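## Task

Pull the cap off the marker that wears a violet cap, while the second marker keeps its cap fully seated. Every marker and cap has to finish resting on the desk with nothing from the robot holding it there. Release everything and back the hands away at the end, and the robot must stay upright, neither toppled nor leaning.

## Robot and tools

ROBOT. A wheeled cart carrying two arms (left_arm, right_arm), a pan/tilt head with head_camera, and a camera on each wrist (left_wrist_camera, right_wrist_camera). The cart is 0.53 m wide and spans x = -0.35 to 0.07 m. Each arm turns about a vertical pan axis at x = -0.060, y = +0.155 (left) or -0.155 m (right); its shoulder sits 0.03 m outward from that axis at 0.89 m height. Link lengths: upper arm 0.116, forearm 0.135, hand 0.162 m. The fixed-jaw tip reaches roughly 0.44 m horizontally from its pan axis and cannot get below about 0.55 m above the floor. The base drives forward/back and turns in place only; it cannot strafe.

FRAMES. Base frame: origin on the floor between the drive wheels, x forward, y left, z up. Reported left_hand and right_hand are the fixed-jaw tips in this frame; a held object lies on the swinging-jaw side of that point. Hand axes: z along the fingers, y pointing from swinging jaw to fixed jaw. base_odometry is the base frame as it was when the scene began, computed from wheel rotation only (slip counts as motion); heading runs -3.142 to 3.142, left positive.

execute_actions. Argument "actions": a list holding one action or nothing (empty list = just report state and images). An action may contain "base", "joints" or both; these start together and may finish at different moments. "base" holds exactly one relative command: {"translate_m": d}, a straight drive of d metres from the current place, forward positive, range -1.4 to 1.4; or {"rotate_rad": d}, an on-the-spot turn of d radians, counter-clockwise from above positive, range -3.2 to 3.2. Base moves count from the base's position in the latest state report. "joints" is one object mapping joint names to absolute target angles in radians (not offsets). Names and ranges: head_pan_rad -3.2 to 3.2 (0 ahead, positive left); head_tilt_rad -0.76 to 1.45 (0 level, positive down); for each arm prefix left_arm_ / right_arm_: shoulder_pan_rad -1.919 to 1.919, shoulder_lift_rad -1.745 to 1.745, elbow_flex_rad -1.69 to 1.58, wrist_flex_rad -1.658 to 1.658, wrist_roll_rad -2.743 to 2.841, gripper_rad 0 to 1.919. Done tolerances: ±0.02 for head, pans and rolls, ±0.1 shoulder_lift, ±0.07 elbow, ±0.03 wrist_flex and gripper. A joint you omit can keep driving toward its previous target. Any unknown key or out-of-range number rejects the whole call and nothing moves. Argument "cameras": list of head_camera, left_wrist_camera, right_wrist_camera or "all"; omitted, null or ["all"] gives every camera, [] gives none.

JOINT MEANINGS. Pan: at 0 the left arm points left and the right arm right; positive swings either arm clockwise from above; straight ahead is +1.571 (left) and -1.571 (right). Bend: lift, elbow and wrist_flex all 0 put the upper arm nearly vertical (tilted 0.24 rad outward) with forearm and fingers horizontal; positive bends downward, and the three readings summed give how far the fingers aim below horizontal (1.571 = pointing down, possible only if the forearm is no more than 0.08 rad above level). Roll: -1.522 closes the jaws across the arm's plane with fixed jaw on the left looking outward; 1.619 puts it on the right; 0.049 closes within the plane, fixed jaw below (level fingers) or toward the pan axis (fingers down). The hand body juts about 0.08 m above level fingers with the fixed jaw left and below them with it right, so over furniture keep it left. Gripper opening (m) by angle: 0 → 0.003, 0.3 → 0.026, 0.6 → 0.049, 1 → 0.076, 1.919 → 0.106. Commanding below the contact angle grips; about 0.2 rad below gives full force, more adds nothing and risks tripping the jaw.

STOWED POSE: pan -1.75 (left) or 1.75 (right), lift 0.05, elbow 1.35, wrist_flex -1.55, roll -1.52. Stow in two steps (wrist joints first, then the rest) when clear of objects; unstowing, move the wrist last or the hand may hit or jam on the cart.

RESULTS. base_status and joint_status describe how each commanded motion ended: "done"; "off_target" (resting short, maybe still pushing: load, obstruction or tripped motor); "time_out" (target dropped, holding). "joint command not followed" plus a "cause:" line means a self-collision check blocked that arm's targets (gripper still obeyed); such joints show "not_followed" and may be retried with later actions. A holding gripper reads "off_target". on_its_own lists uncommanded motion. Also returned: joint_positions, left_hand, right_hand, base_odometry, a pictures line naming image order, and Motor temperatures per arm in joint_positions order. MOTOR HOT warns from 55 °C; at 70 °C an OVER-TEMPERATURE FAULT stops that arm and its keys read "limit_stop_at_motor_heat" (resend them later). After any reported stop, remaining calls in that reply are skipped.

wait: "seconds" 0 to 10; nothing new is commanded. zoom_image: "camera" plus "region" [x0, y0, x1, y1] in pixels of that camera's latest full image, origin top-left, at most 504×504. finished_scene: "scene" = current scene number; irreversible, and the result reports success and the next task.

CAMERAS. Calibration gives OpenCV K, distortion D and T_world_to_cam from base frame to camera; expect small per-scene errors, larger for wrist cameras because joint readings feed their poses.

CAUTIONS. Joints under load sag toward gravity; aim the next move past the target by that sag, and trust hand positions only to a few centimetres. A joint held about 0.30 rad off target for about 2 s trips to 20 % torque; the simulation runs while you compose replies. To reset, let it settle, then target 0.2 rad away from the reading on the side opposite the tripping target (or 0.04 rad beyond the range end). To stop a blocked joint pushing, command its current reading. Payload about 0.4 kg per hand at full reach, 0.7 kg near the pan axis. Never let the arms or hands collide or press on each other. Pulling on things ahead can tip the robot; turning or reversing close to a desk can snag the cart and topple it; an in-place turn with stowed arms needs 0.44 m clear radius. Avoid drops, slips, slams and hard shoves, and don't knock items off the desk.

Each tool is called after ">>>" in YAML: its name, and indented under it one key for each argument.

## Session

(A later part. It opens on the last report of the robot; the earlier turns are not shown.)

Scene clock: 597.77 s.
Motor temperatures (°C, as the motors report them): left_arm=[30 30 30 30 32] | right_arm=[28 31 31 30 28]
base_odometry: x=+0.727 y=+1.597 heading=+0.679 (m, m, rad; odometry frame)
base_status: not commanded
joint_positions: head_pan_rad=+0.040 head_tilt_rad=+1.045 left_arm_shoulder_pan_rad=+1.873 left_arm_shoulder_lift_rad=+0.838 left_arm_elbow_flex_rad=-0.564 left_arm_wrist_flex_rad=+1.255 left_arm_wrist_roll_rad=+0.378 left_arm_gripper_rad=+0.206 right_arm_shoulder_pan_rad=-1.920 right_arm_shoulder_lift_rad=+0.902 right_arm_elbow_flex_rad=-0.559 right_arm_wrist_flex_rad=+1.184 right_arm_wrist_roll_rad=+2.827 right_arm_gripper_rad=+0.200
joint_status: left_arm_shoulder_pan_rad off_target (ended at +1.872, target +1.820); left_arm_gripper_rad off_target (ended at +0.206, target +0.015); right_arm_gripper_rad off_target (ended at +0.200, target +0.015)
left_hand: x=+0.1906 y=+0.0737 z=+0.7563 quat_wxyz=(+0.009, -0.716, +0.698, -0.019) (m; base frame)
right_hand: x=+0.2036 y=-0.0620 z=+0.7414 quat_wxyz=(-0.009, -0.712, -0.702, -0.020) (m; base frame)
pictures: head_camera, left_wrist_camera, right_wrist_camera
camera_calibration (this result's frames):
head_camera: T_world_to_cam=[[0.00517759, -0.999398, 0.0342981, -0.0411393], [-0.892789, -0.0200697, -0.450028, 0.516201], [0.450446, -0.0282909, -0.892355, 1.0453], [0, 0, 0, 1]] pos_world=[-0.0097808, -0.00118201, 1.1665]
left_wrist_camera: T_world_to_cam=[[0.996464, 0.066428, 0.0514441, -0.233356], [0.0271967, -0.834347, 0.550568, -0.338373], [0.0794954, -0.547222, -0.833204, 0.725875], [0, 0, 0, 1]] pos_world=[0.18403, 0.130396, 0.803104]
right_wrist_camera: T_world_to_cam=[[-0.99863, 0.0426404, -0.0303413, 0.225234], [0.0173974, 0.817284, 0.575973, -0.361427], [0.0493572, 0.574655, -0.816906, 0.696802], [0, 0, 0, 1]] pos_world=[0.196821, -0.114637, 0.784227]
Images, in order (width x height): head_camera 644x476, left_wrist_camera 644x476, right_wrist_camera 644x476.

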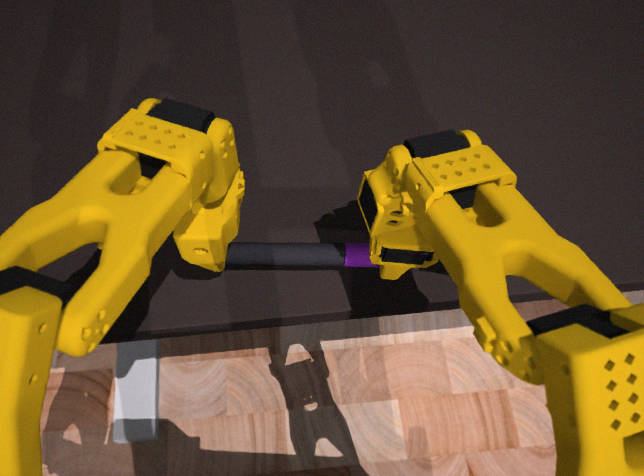

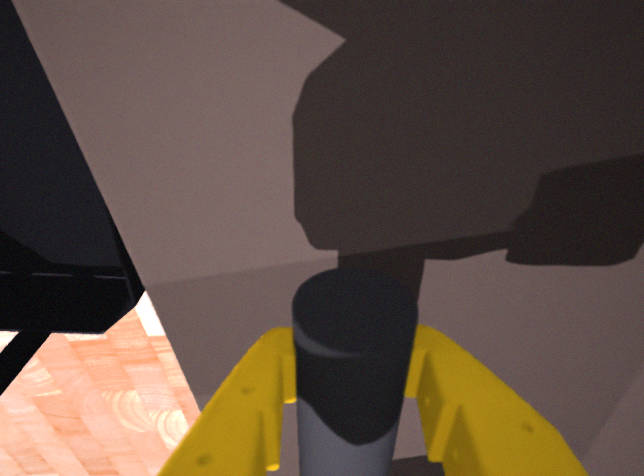

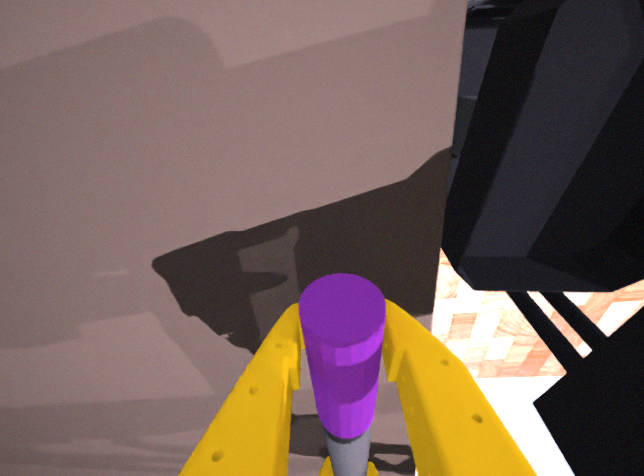

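>>> zoom_image:
  camera: "head_camera"
  region: [200, 200, 420, 300]

>>> zoom_image:
  camera: "right_wrist_camera"
  region: [260, 250, 460, 476]

Region (200, 200, 420, 300) of head_camera's 644x476 image, scaled by 2.291; it fills the top 229 rows of this view, and the rest is white.

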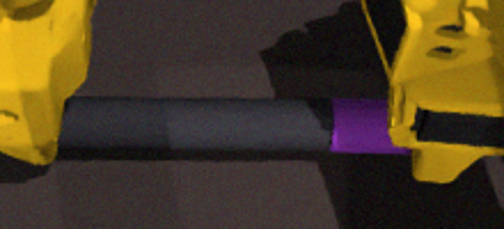

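Region (260, 250, 460, 476) of right_wrist_camera's 644x476 image, scaled by 2.230; it fills the left 446 columns of this view, and the rest is white.

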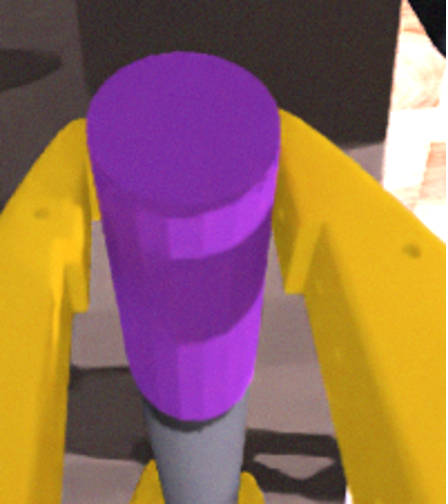

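>>> execute_actions:
  actions:
    - {"joints": {"left_arm_shoulder_pan_rad": 1.77, "left_arm_wrist_roll_rad": 0.345}}

Scene clock: 607.60 s.
Motor temperatures (°C, as the motors report them): left_arm=[30 30 30 30 32] | right_arm=[28 31 31 30 28]
base_odometry: x=+0.727 y=+1.597 heading=+0.679 (m, m, rad; odometry frame)
base_status: not commanded
joint_positions: head_pan_rad=+0.040 head_tilt_rad=+1.045 left_arm_shoulder_pan_rad=+1.807 left_arm_shoulder_lift_rad=+0.844 left_arm_elbow_flex_rad=-0.564 left_arm_wrist_flex_rad=+1.262 left_arm_wrist_roll_rad=+0.345 left_arm_gripper_rad=+0.206 right_arm_shoulder_pan_rad=-1.917 right_arm_shoulder_lift_rad=+0.902 right_arm_elbow_flex_rad=-0.559 right_arm_wrist_flex_rad=+1.182 right_arm_wrist_roll_rad=+2.827 right_arm_gripper_rad=+0.200
joint_status: left_arm_shoulder_pan_rad off_target (ended at +1.807, target +1.770); the others done
left_hand: x=+0.1933 y=+0.0911 z=+0.7549 quat_wxyz=(+0.007, -0.728, +0.685, -0.012) (m; base frame)
right_hand: x=+0.2041 y=-0.0627 z=+0.7414 quat_wxyz=(-0.010, -0.713, -0.701, -0.021) (m; base frame)
pictures: head_camera, left_wrist_camera, right_wrist_camera
camera_calibration (this result's frames):
head_camera: T_world_to_cam=[[0.00516045, -0.999398, 0.0342984, -0.0411404], [-0.892793, -0.0200543, -0.450021, 0.516192], [0.450438, -0.0282991, -0.892359, 1.04531], [0, 0, 0, 1]] pos_world=[-0.00978069, -0.00118266, 1.1665]
left_wrist_camera: T_world_to_cam=[[0.994245, 0.0998257, 0.0388931, -0.230334], [0.0625228, -0.835444, 0.546007, -0.326412], [0.0869986, -0.540433, -0.836877, 0.734722], [0, 0, 0, 1]] pos_world=[0.185497, 0.147363, 0.802054]
right_wrist_camera: T_world_to_cam=[[-0.998449, 0.0457201, -0.0317583, 0.226987], [0.0190733, 0.816927, 0.576426, -0.361556], [0.0522985, 0.574926, -0.816532, 0.696352], [0, 0, 0, 1]] pos_world=[0.197113, -0.115364, 0.784213]
Images, in order (width x height): head_camera 644x476, left_wrist_camera 644x476, right_wrist_camera 644x476.

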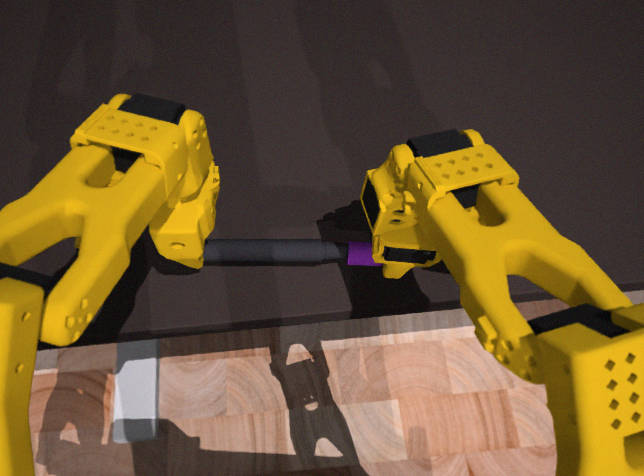

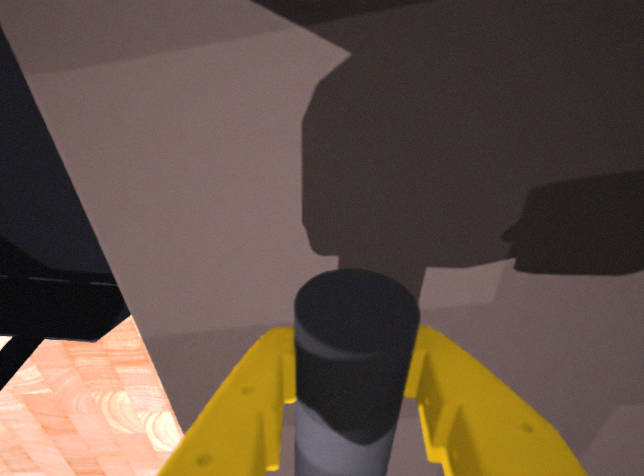

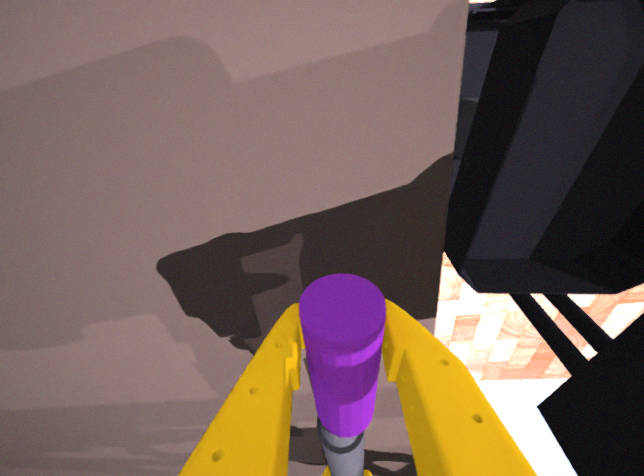

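>>> zoom_image:
  camera: "head_camera"
  region: [190, 200, 420, 300]

Region (190, 200, 420, 300) of head_camera's 644x476 image, scaled by 2.191; it fills the top 219 rows of this view, and the rest is white.

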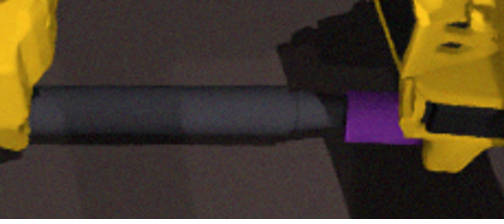

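>>> execute_actions:
  actions:
    - {"joints": {"left_arm_shoulder_pan_rad": 1.72, "left_arm_wrist_roll_rad": 0.23, "left_arm_wrist_flex_rad": 1.315}}

Scene clock: 626.40 s.
Motor temperatures (°C, as the motors report them): left_arm=[30 30 30 30 32] | right_arm=[28 31 31 30 28]
base_odometry: x=+0.727 y=+1.597 heading=+0.679 (m, m, rad; odometry frame)
base_status: not commanded
joint_positions: head_pan_rad=+0.040 head_tilt_rad=+1.045 left_arm_shoulder_pan_rad=+1.728 left_arm_shoulder_lift_rad=+0.844 left_arm_elbow_flex_rad=-0.564 left_arm_wrist_flex_rad=+1.305 left_arm_wrist_roll_rad=+0.240 left_arm_gripper_rad=+0.206 right_arm_shoulder_pan_rad=-1.917 right_arm_shoulder_lift_rad=+0.902 right_arm_elbow_flex_rad=-0.559 right_arm_wrist_flex_rad=+1.182 right_arm_wrist_roll_rad=+2.827 right_arm_gripper_rad=+0.163
joint_status: all done
on_its_own: right_arm_gripper_rad moved -0.037 toward your old target +0.015
left_hand: x=+0.1907 y=+0.1134 z=+0.7551 quat_wxyz=(-0.004, -0.719, +0.695, +0.006) (m; base frame)
right_hand: x=+0.2041 y=-0.0627 z=+0.7414 quat_wxyz=(-0.010, -0.713, -0.701, -0.021) (m; base frame)
pictures: head_camera, left_wrist_camera, right_wrist_camera
camera_calibration (this result's frames):
head_camera: T_world_to_cam=[[0.0051602, -0.999398, 0.0342984, -0.0411405], [-0.892794, -0.020054, -0.45002, 0.51619], [0.450437, -0.0282992, -0.89236, 1.04531], [0, 0, 0, 1]] pos_world=[-0.00978067, -0.00118267, 1.1665]
left_wrist_camera: T_world_to_cam=[[0.997281, 0.0736681, -0.00207964, -0.196631], [0.0633144, -0.841993, 0.53576, -0.299443], [0.0377174, -0.534435, -0.844368, 0.761608], [0, 0, 0, 1]] pos_world=[0.186329, 0.169387, 0.803098]
right_wrist_camera: T_world_to_cam=[[-0.998449, 0.0457201, -0.0317583, 0.226987], [0.0190733, 0.816927, 0.576426, -0.361556], [0.0522985, 0.574926, -0.816532, 0.696352], [0, 0, 0, 1]] pos_world=[0.197113, -0.115364, 0.784213]
Images, in order (width x height): head_camera 644x476, left_wrist_camera 644x476, right_wrist_camera 644x476.

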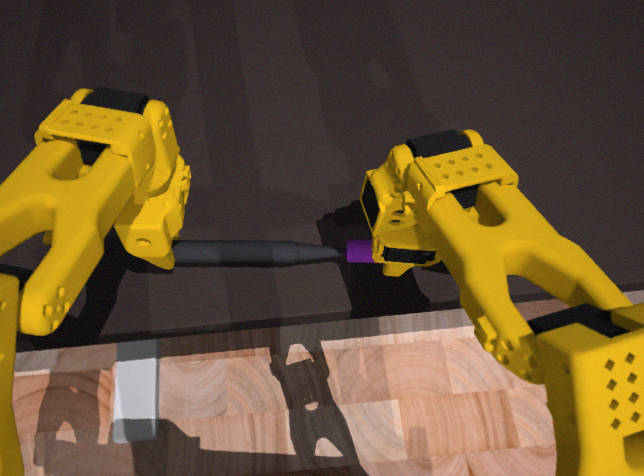

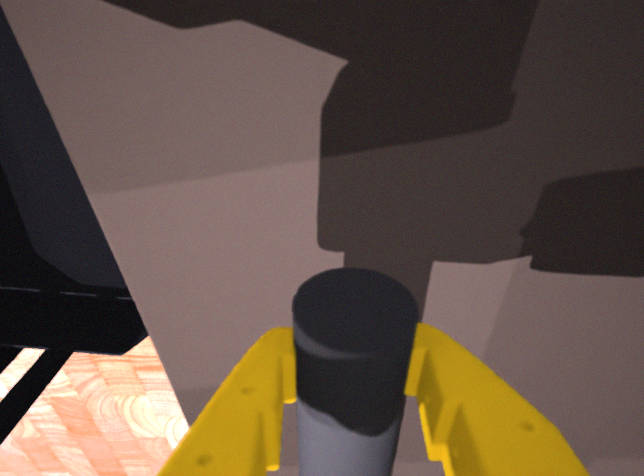

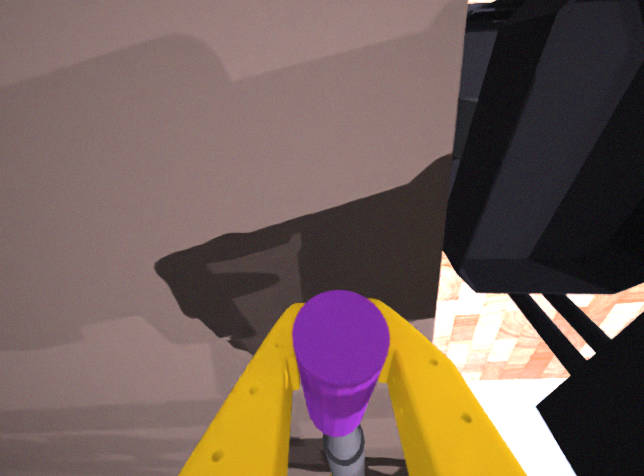

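>>> zoom_image:
  camera: "right_wrist_camera"
  region: [250, 260, 450, 476]

>>> zoom_image:
  camera: "head_camera"
  region: [250, 190, 450, 300]

Region (250, 260, 450, 476) of right_wrist_camera's 644x476 image, scaled by 2.333; it fills the left 467 columns of this view, and the rest is white.

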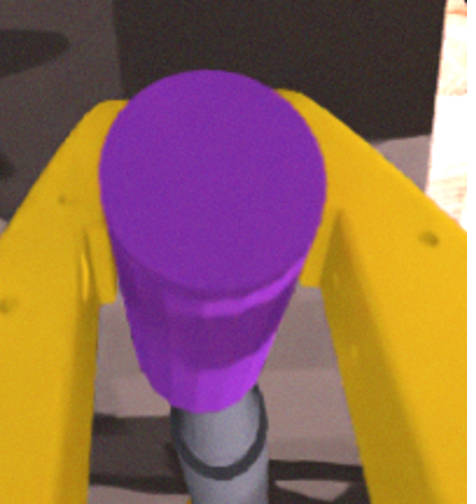

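Region (250, 190, 450, 300) of head_camera's 644x476 image, scaled by 2.520; it fills the top 277 rows of this view, and the rest is white.

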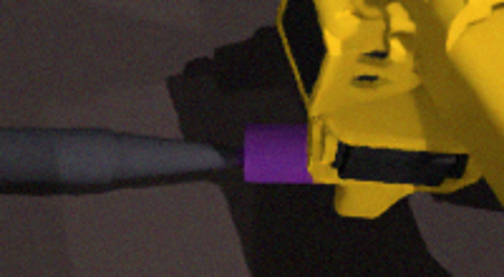

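>>> execute_actions:
  actions: []

Scene clock: 631.53 s.
Motor temperatures (°C, as the motors report them): left_arm=[30 30 30 30 32] | right_arm=[28 31 31 30 28]
base_odometry: x=+0.727 y=+1.597 heading=+0.679 (m, m, rad; odometry frame)
base_status: not commanded
joint_positions: head_pan_rad=+0.040 head_tilt_rad=+1.045 left_arm_shoulder_pan_rad=+1.728 left_arm_shoulder_lift_rad=+0.844 left_arm_elbow_flex_rad=-0.564 left_arm_wrist_flex_rad=+1.305 left_arm_wrist_roll_rad=+0.240 left_arm_gripper_rad=+0.206 right_arm_shoulder_pan_rad=-1.917 right_arm_shoulder_lift_rad=+0.902 right_arm_elbow_flex_rad=-0.559 right_arm_wrist_flex_rad=+1.182 right_arm_wrist_roll_rad=+2.827 right_arm_gripper_rad=+0.163
joint_status: all done
left_hand: x=+0.1907 y=+0.1134 z=+0.7551 quat_wxyz=(-0.004, -0.719, +0.695, +0.006) (m; base frame)
right_hand: x=+0.2041 y=-0.0627 z=+0.7414 quat_wxyz=(-0.010, -0.713, -0.701, -0.021) (m; base frame)
pictures: head_camera, left_wrist_camera, right_wrist_camera
camera_calibration (this result's frames):
head_camera: T_world_to_cam=[[0.00516008, -0.999398, 0.0342985, -0.0411405], [-0.892794, -0.0200539, -0.450019, 0.51619], [0.450436, -0.0282993, -0.89236, 1.04531], [0, 0, 0, 1]] pos_world=[-0.00978067, -0.00118267, 1.1665]
left_wrist_camera: T_world_to_cam=[[0.997281, 0.0736681, -0.00207964, -0.196631], [0.0633144, -0.841993, 0.53576, -0.299443], [0.0377174, -0.534435, -0.844368, 0.761608], [0, 0, 0, 1]] pos_world=[0.186329, 0.169387, 0.803098]
right_wrist_camera: T_world_to_cam=[[-0.998449, 0.0457201, -0.0317583, 0.226987], [0.0190733, 0.816927, 0.576426, -0.361556], [0.0522985, 0.574926, -0.816532, 0.696352], [0, 0, 0, 1]] pos_world=[0.197113, -0.115364, 0.784213]
Images, in order (width x height): head_camera 644x476, left_wrist_camera 644x476, right_wrist_camera 644x476.

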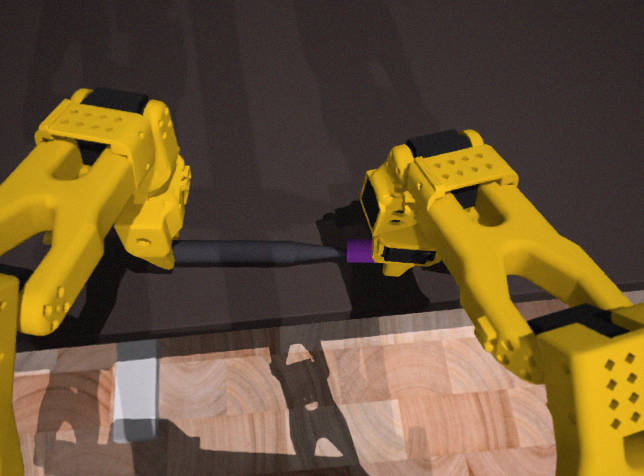

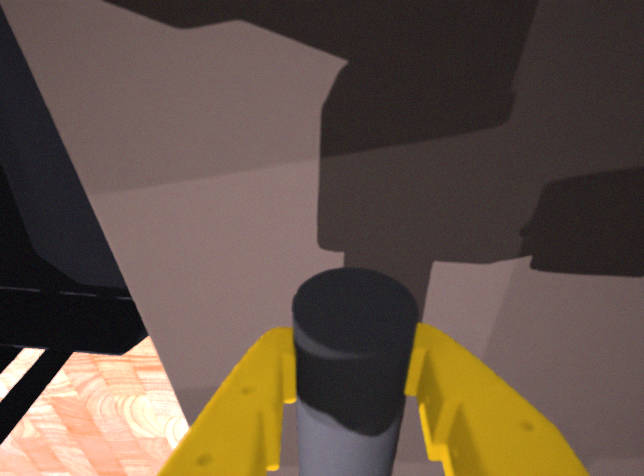

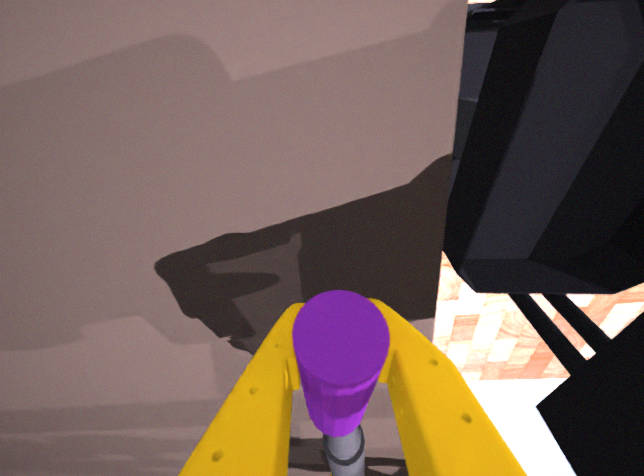

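>>> execute_actions:
  actions:
    - {"joints": {"left_arm_shoulder_pan_rad": 1.635, "left_arm_wrist_roll_rad": 0.14}}

Scene clock: 676.80 s.
Motor temperatures (°C, as the motors report them): left_arm=[30 30 30 30 32] | right_arm=[28 31 31 30 28]
base_odometry: x=+0.727 y=+1.597 heading=+0.679 (m, m, rad; odometry frame)
base_status: not commanded
joint_positions: head_pan_rad=+0.040 head_tilt_rad=+1.045 left_arm_shoulder_pan_rad=+1.643 left_arm_shoulder_lift_rad=+0.844 left_arm_elbow_flex_rad=-0.564 left_arm_wrist_flex_rad=+1.305 left_arm_wrist_roll_rad=+0.151 left_arm_gripper_rad=+0.206 right_arm_shoulder_pan_rad=-1.917 right_arm_shoulder_lift_rad=+0.902 right_arm_elbow_flex_rad=-0.559 right_arm_wrist_flex_rad=+1.182 right_arm_wrist_roll_rad=+2.827 right_arm_gripper_rad=+0.163
joint_status: all done
left_hand: x=+0.1932 y=+0.1354 z=+0.7551 quat_wxyz=(-0.005, -0.717, +0.697, +0.006) (m; base frame)
right_hand: x=+0.2041 y=-0.0627 z=+0.7414 quat_wxyz=(-0.010, -0.713, -0.701, -0.021) (m; base frame)
pictures: head_camera, left_wrist_camera, right_wrist_camera
camera_calibration (this result's frames):
head_camera: T_world_to_cam=[[0.00515978, -0.999398, 0.0342984, -0.0411405], [-0.892793, -0.0200537, -0.45002, 0.51619], [0.450437, -0.0282994, -0.89236, 1.04531], [0, 0, 0, 1]] pos_world=[-0.00978067, -0.00118268, 1.1665]
left_wrist_camera: T_world_to_cam=[[0.997608, 0.0690848, -0.00232369, -0.200039], [0.0595297, -0.841572, 0.536854, -0.281255], [0.0351329, -0.535708, -0.843672, 0.773404], [0, 0, 0, 1]] pos_world=[0.189131, 0.191442, 0.803027]
right_wrist_camera: T_world_to_cam=[[-0.998449, 0.0457201, -0.0317583, 0.226987], [0.0190733, 0.816927, 0.576426, -0.361556], [0.0522985, 0.574926, -0.816532, 0.696352], [0, 0, 0, 1]] pos_world=[0.197113, -0.115364, 0.784213]
Images, in order (width x height): head_camera 644x476, left_wrist_camera 644x476, right_wrist_camera 644x476.

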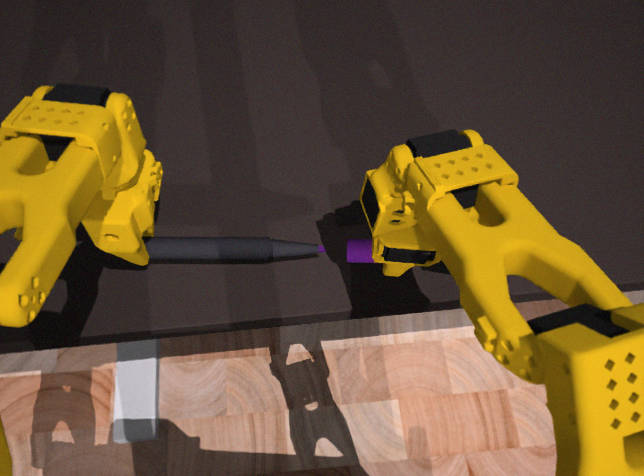

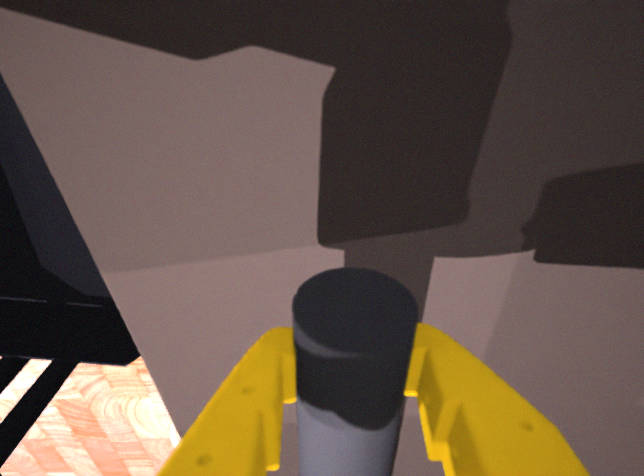

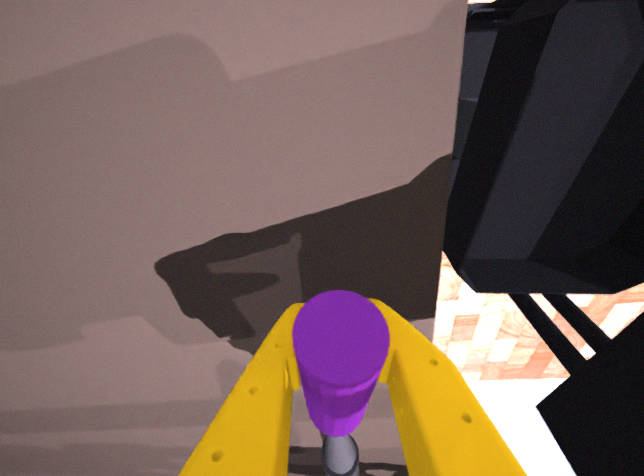

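>>> execute_actions:
  actions:
    - {"joints": {"left_arm_shoulder_lift_rad": 0.862, "left_arm_elbow_flex_rad": -0.52, "left_arm_wrist_flex_rad": 1.12, "right_arm_shoulder_pan_rad": -1.79, "right_arm_wrist_flex_rad": 1.006, "right_arm_shoulder_lift_rad": 0.9}}

Scene clock: 704.47 s.
Motor temperatures (°C, as the motors report them): left_arm=[30 30 30 30 32] | right_arm=[28 31 31 30 28]
base_odometry: x=+0.727 y=+1.597 heading=+0.679 (m, m, rad; odometry frame)
base_status: not commanded
joint_positions: head_pan_rad=+0.040 head_tilt_rad=+1.045 left_arm_shoulder_pan_rad=+1.643 left_arm_shoulder_lift_rad=+0.886 left_arm_elbow_flex_rad=-0.518 left_arm_wrist_flex_rad=+1.129 left_arm_wrist_roll_rad=+0.151 left_arm_gripper_rad=+0.206 right_arm_shoulder_pan_rad=-1.796 right_arm_shoulder_lift_rad=+0.922 right_arm_elbow_flex_rad=-0.559 right_arm_wrist_flex_rad=+1.015 right_arm_wrist_roll_rad=+2.827 right_arm_gripper_rad=+0.163
joint_status: all done
left_hand: x=+0.2063 y=+0.1345 z=+0.7392 quat_wxyz=(+0.024, -0.717, +0.696, -0.028) (m; base frame)
right_hand: x=+0.2361 y=-0.0901 z=+0.7407 quat_wxyz=(-0.046, -0.751, -0.653, -0.085) (m; base frame)
pictures: head_camera, left_wrist_camera, right_wrist_camera
camera_calibration (this result's frames):
head_camera: T_world_to_cam=[[0.00515977, -0.999398, 0.0342984, -0.0411405], [-0.892794, -0.0200536, -0.450019, 0.51619], [0.450437, -0.0282994, -0.89236, 1.04531], [0, 0, 0, 1]] pos_world=[-0.00978067, -0.00118268, 1.1665]
left_wrist_camera: T_world_to_cam=[[0.993909, 0.0693532, 0.0856502, -0.277363], [0.0114789, -0.838087, 0.545416, -0.271181], [0.109609, -0.54111, -0.833778, 0.737072], [0, 0, 0, 1]] pos_world=[0.197997, 0.190799, 0.786217]
right_wrist_camera: T_world_to_cam=[[-0.971312, 0.169356, -0.166949, 0.365075], [0.0321291, 0.789045, 0.613494, -0.372414], [0.235629, 0.590531, -0.77185, 0.634812], [0, 0, 0, 1]] pos_world=[0.216987, -0.142852, 0.779402]
Images, in order (width x height): head_camera 644x476, left_wrist_camera 644x476, right_wrist_camera 644x476.

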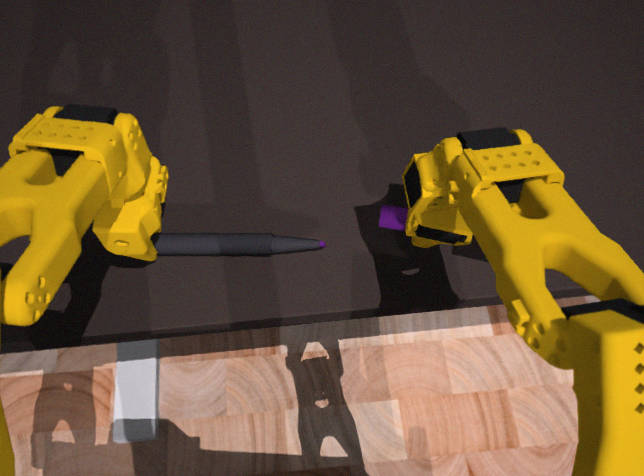

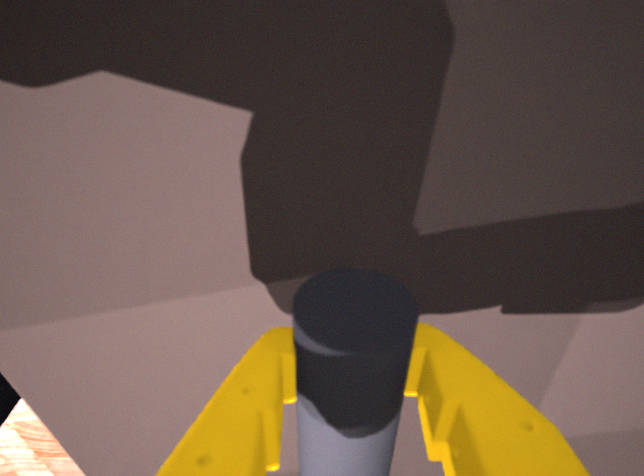

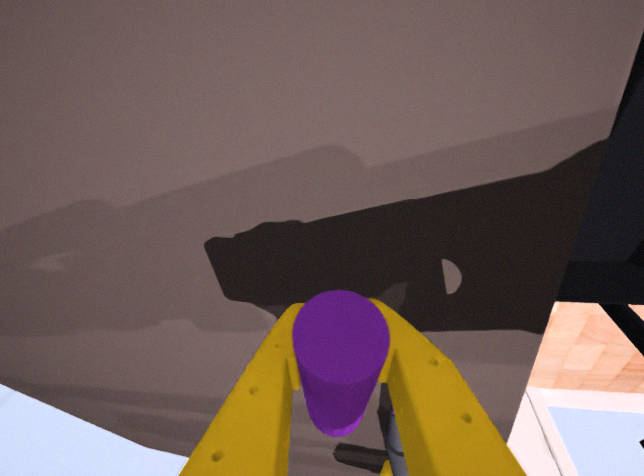

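>>> execute_actions:
  actions:
    - {"joints": {"left_arm_shoulder_lift_rad": 0.872, "left_arm_gripper_rad": 0.15, "right_arm_shoulder_lift_rad": 0.958, "right_arm_wrist_flex_rad": 0.948, "right_arm_gripper_rad": 0.11}}

Scene clock: 710.13 s.
Motor temperatures (°C, as the motors report them): left_arm=[30 30 30 30 32] | right_arm=[28 31 31 30 28]
base_odometry: x=+0.727 y=+1.597 heading=+0.679 (m, m, rad; odometry frame)
base_status: not commanded
joint_positions: head_pan_rad=+0.040 head_tilt_rad=+1.045 left_arm_shoulder_pan_rad=+1.643 left_arm_shoulder_lift_rad=+0.896 left_arm_elbow_flex_rad=-0.518 left_arm_wrist_flex_rad=+1.129 left_arm_wrist_roll_rad=+0.151 left_arm_gripper_rad=+0.211 right_arm_shoulder_pan_rad=-1.796 right_arm_shoulder_lift_rad=+0.978 right_arm_elbow_flex_rad=-0.559 right_arm_wrist_flex_rad=+0.957 right_arm_wrist_roll_rad=+2.827 right_arm_gripper_rad=+0.167
joint_status: left_arm_gripper_rad off_target (ended at +0.211, target +0.150); right_arm_gripper_rad off_target (ended at +0.167, target +0.110); the others done
left_hand: x=+0.2046 y=+0.1346 z=+0.7367 quat_wxyz=(+0.020, -0.717, +0.696, -0.024) (m; base frame)
right_hand: x=+0.2361 y=-0.0901 z=+0.7274 quat_wxyz=(-0.046, -0.751, -0.653, -0.086) (m; base frame)
pictures: head_camera, left_wrist_camera, right_wrist_camera
camera_calibration (this result's frames):
head_camera: T_world_to_cam=[[0.00515996, -0.999398, 0.0342985, -0.0411406], [-0.892794, -0.0200538, -0.450018, 0.516188], [0.450435, -0.0282995, -0.892361, 1.04531], [0, 0, 0, 1]] pos_world=[-0.00978064, -0.00118268, 1.1665]
left_wrist_camera: T_world_to_cam=[[0.994769, 0.0692907, 0.0750549, -0.267856], [0.0173159, -0.83851, 0.54461, -0.270223], [0.100671, -0.540462, -0.835324, 0.738089], [0, 0, 0, 1]] pos_world=[0.19683, 0.190884, 0.783814]
right_wrist_camera: T_world_to_cam=[[-0.971061, 0.169413, -0.168343, 0.363841], [0.0312115, 0.788835, 0.613812, -0.364321], [0.236783, 0.590795, -0.771295, 0.623924], [0, 0, 0, 1]] pos_world=[0.216948, -0.142861, 0.766103]
Images, in order (width x height): head_camera 644x476, left_wrist_camera 644x476, right_wrist_camera 644x476.

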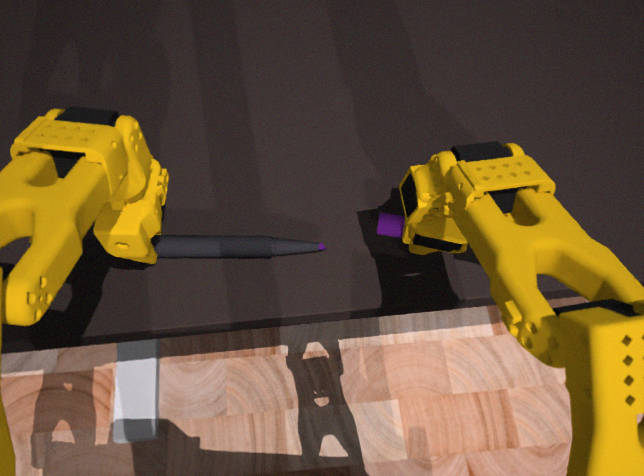

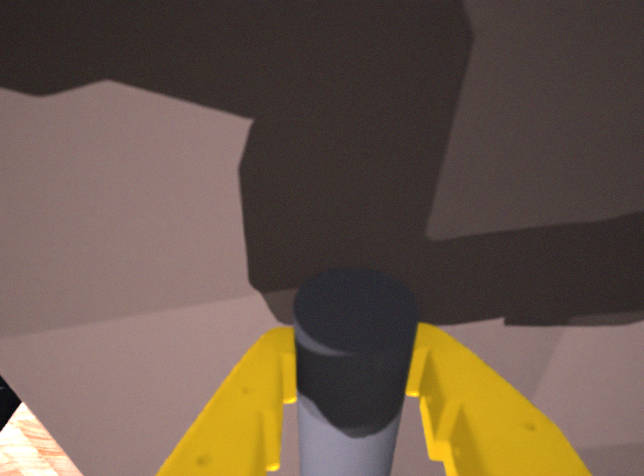

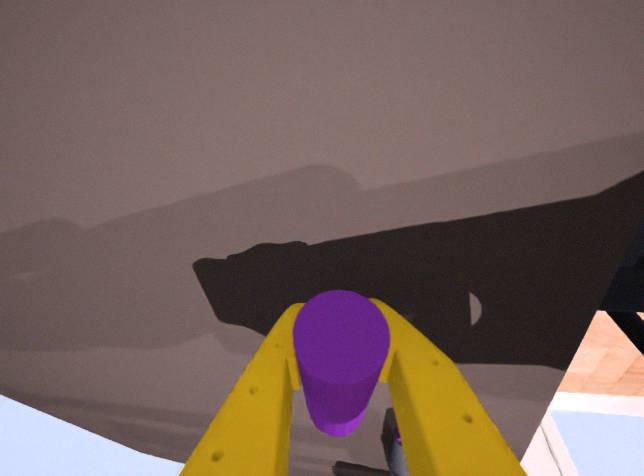

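>>> zoom_image:
  camera: "head_camera"
  region: [300, 160, 500, 310]

Region (300, 160, 500, 310) of head_camera's 644x476 image, scaled by 2.520; it fills the top 378 rows of this view, and the rest is white.

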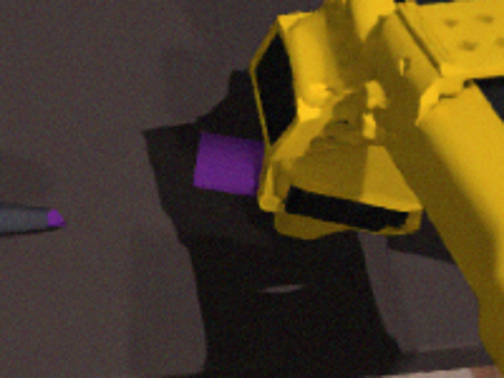

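>>> execute_actions:
  actions:
    - {"joints": {"left_arm_gripper_rad": 0.36, "right_arm_gripper_rad": 0.36}}

Scene clock: 715.57 s.
Motor temperatures (°C, as the motors report them): left_arm=[30 30 30 30 32] | right_arm=[28 31 31 30 28]
base_odometry: x=+0.727 y=+1.597 heading=+0.679 (m, m, rad; odometry frame)
base_status: not commanded
joint_positions: head_pan_rad=+0.040 head_tilt_rad=+1.045 left_arm_shoulder_pan_rad=+1.643 left_arm_shoulder_lift_rad=+0.896 left_arm_elbow_flex_rad=-0.518 left_arm_wrist_flex_rad=+1.129 left_arm_wrist_roll_rad=+0.151 left_arm_gripper_rad=+0.352 right_arm_shoulder_pan_rad=-1.793 right_arm_shoulder_lift_rad=+0.971 right_arm_elbow_flex_rad=-0.561 right_arm_wrist_flex_rad=+0.949 right_arm_wrist_roll_rad=+2.827 right_arm_gripper_rad=+0.346
joint_status: all done
left_hand: x=+0.2046 y=+0.1346 z=+0.7367 quat_wxyz=(+0.020, -0.717, +0.696, -0.024) (m; base frame)
right_hand: x=+0.2390 y=-0.0904 z=+0.7301 quat_wxyz=(-0.050, -0.751, -0.652, -0.093) (m; base frame)
pictures: head_camera, left_wrist_camera, right_wrist_camera
camera_calibration (this result's frames):
head_camera: T_world_to_cam=[[0.00516021, -0.999398, 0.0342985, -0.0411406], [-0.892794, -0.020054, -0.450018, 0.516188], [0.450435, -0.0282993, -0.892361, 1.04531], [0, 0, 0, 1]] pos_world=[-0.00978064, -0.00118267, 1.1665]
left_wrist_camera: T_world_to_cam=[[0.994769, 0.0692907, 0.0750549, -0.267856], [0.0173159, -0.83851, 0.54461, -0.270223], [0.100671, -0.540462, -0.835324, 0.738089], [0, 0, 0, 1]] pos_world=[0.19683, 0.190884, 0.783814]
right_wrist_camera: T_world_to_cam=[[-0.96764, 0.173045, -0.183653, 0.377849], [0.0235, 0.786449, 0.617208, -0.366661], [0.251239, 0.592919, -0.765066, 0.617653], [0, 0, 0, 1]] pos_world=[0.21906, -0.143242, 0.768244]
Images, in order (width x height): head_camera 644x476, left_wrist_camera 644x476, right_wrist_camera 644x476.

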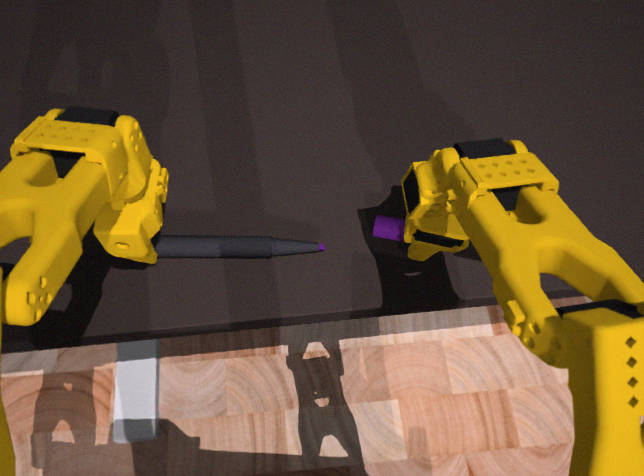

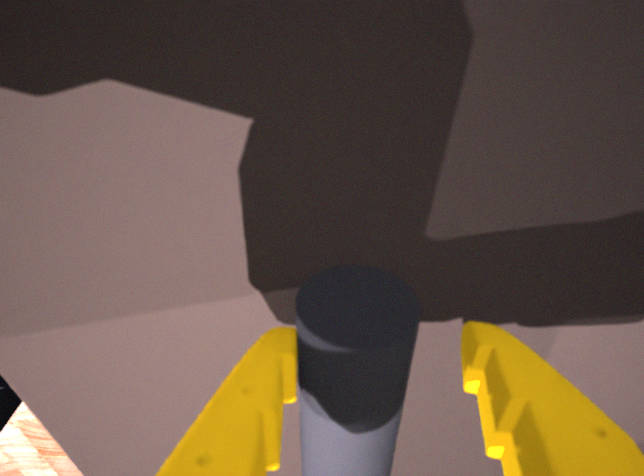

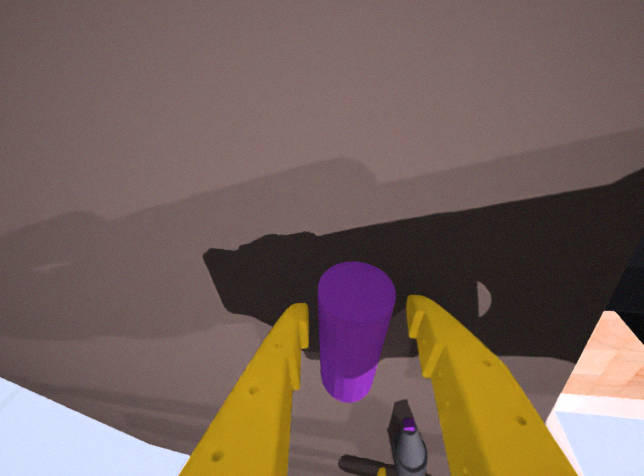

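>>> execute_actions:
  actions: []
  cameras: ["right_wrist_camera", "left_wrist_camera"]

Scene clock: 717.27 s.
Motor temperatures (°C, as the motors report them): left_arm=[30 30 30 30 32] | right_arm=[28 31 31 30 28]
base_odometry: x=+0.727 y=+1.597 heading=+0.679 (m, m, rad; odometry frame)
base_status: not commanded
joint_positions: head_pan_rad=+0.040 head_tilt_rad=+1.045 left_arm_shoulder_pan_rad=+1.643 left_arm_shoulder_lift_rad=+0.896 left_arm_elbow_flex_rad=-0.518 left_arm_wrist_flex_rad=+1.129 left_arm_wrist_roll_rad=+0.151 left_arm_gripper_rad=+0.353 right_arm_shoulder_pan_rad=-1.793 right_arm_shoulder_lift_rad=+0.971 right_arm_elbow_flex_rad=-0.561 right_arm_wrist_flex_rad=+0.949 right_arm_wrist_roll_rad=+2.827 right_arm_gripper_rad=+0.347
joint_status: all done
left_hand: x=+0.2046 y=+0.1346 z=+0.7367 quat_wxyz=(+0.020, -0.717, +0.696, -0.024) (m; base frame)
right_hand: x=+0.2390 y=-0.0904 z=+0.7301 quat_wxyz=(-0.050, -0.751, -0.652, -0.093) (m; base frame)
pictures: left_wrist_camera, right_wrist_camera
camera_calibration (this result's frames):
left_wrist_camera: T_world_to_cam=[[0.994769, 0.0692907, 0.0750549, -0.267856], [0.0173159, -0.83851, 0.54461, -0.270223], [0.100671, -0.540462, -0.835324, 0.738089], [0, 0, 0, 1]] pos_world=[0.19683, 0.190884, 0.783814]
right_wrist_camera: T_world_to_cam=[[-0.96764, 0.173045, -0.183653, 0.377849], [0.0235, 0.786449, 0.617208, -0.366661], [0.251239, 0.592919, -0.765066, 0.617653], [0, 0, 0, 1]] pos_world=[0.21906, -0.143242, 0.768244]
Images, in order (width x height): left_wrist_camera 644x476, right_wrist_camera 644x476.

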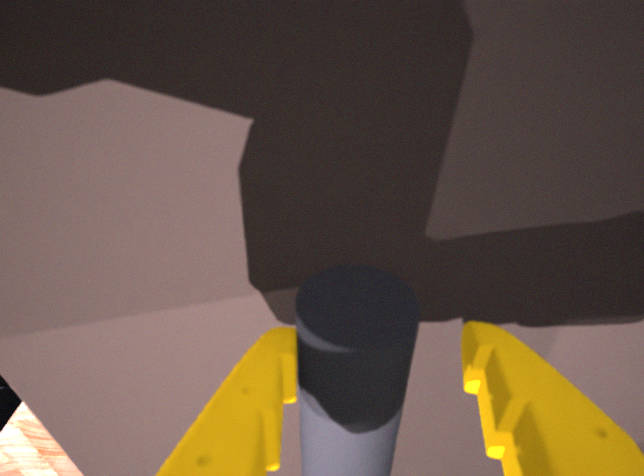

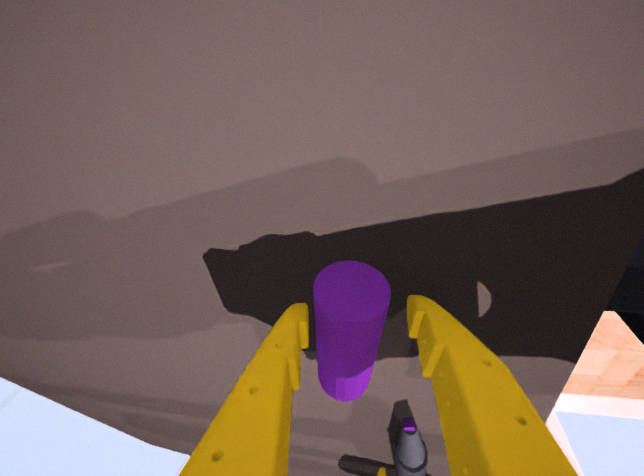

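>>> execute_actions:
  actions: []
  cameras: ["right_wrist_camera"]

Scene clock: 718.70 s.
Motor temperatures (°C, as the motors report them): left_arm=[30 30 30 30 32] | right_arm=[28 31 31 30 28]
base_odometry: x=+0.727 y=+1.597 heading=+0.679 (m, m, rad; odometry frame)
base_status: not commanded
joint_positions: head_pan_rad=+0.040 head_tilt_rad=+1.045 left_arm_shoulder_pan_rad=+1.643 left_arm_shoulder_lift_rad=+0.896 left_arm_elbow_flex_rad=-0.518 left_arm_wrist_flex_rad=+1.129 left_arm_wrist_roll_rad=+0.151 left_arm_gripper_rad=+0.353 right_arm_shoulder_pan_rad=-1.793 right_arm_shoulder_lift_rad=+0.971 right_arm_elbow_flex_rad=-0.561 right_arm_wrist_flex_rad=+0.949 right_arm_wrist_roll_rad=+2.827 right_arm_gripper_rad=+0.347
joint_status: all done
left_hand: x=+0.2046 y=+0.1346 z=+0.7367 quat_wxyz=(+0.020, -0.717, +0.696, -0.024) (m; base frame)
right_hand: x=+0.2390 y=-0.0904 z=+0.7301 quat_wxyz=(-0.050, -0.751, -0.652, -0.093) (m; base frame)
pictures: right_wrist_camera
camera_calibration (this result's frames):
right_wrist_camera: T_world_to_cam=[[-0.96764, 0.173045, -0.183653, 0.377849], [0.0235, 0.786449, 0.617208, -0.366661], [0.251239, 0.592919, -0.765066, 0.617653], [0, 0, 0, 1]] pos_world=[0.21906, -0.143242, 0.768244]
Images, in order (width x height): right_wrist_camera 644x476.

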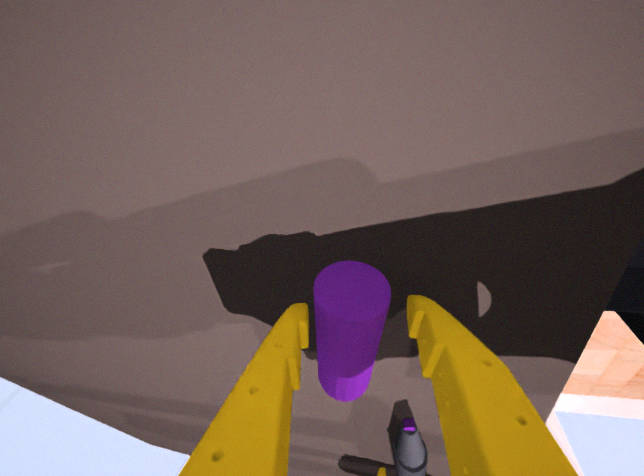

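>>> execute_actions:
  actions:
    - {"joints": {"left_arm_shoulder_lift_rad": 0.62, "left_arm_wrist_flex_rad": 1.4, "left_arm_gripper_rad": 0.7, "right_arm_shoulder_lift_rad": 0.7, "right_arm_gripper_rad": 0.7}}

Scene clock: 726.90 s.
Motor temperatures (°C, as the motors report them): left_arm=[30 30 30 30 32] | right_arm=[28 31 31 30 28]
base_odometry: x=+0.727 y=+1.597 heading=+0.679 (m, m, rad; odometry frame)
base_status: not commanded
joint_positions: head_pan_rad=+0.040 head_tilt_rad=+1.045 left_arm_shoulder_pan_rad=+1.643 left_arm_shoulder_lift_rad=+0.677 left_arm_elbow_flex_rad=-0.518 left_arm_wrist_flex_rad=+1.391 left_arm_wrist_roll_rad=+0.151 left_arm_gripper_rad=+0.692 right_arm_shoulder_pan_rad=-1.793 right_arm_shoulder_lift_rad=+0.764 right_arm_elbow_flex_rad=-0.559 right_arm_wrist_flex_rad=+0.949 right_arm_wrist_roll_rad=+2.827 right_arm_gripper_rad=+0.692
joint_status: all done
left_hand: x=+0.1915 y=+0.1355 z=+0.7873 quat_wxyz=(+0.007, -0.717, +0.697, -0.008) (m; base frame)
right_hand: x=+0.2659 y=-0.0843 z=+0.7899 quat_wxyz=(-0.098, -0.739, -0.641, -0.183) (m; base frame)
pictures: head_camera, left_wrist_camera, right_wrist_camera
camera_calibration (this result's frames):
head_camera: T_world_to_cam=[[0.00515979, -0.999398, 0.0342985, -0.0411406], [-0.892794, -0.0200536, -0.450018, 0.516188], [0.450435, -0.0282995, -0.892361, 1.04531], [0, 0, 0, 1]] pos_world=[-0.00978064, -0.00118268, 1.1665]
left_wrist_camera: T_world_to_cam=[[0.997075, 0.0691235, 0.0325991, -0.225594], [0.0405676, -0.840197, 0.540762, -0.297942], [0.064769, -0.537858, -0.840544, 0.79283], [0, 0, 0, 1]] pos_world=[0.18567, 0.191694, 0.834878]
right_wrist_camera: T_world_to_cam=[[-0.912473, 0.185495, -0.364671, 0.543174], [-0.103413, 0.757809, 0.644229, -0.399008], [0.395852, 0.625554, -0.672297, 0.544097], [0, 0, 0, 1]] pos_world=[0.238987, -0.138746, 0.820927]
Images, in order (width x height): head_camera 644x476, left_wrist_camera 644x476, right_wrist_camera 644x476.

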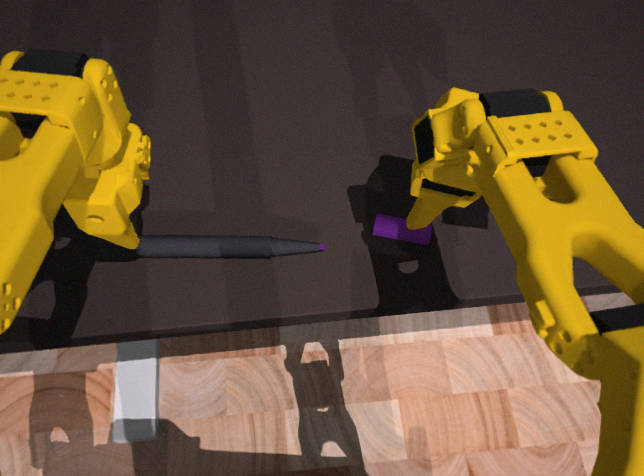

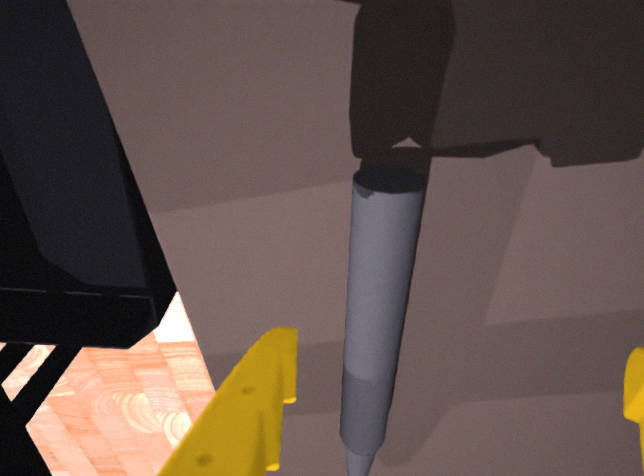

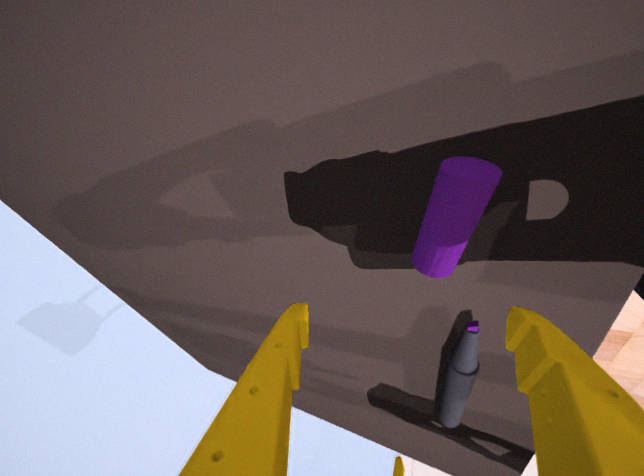

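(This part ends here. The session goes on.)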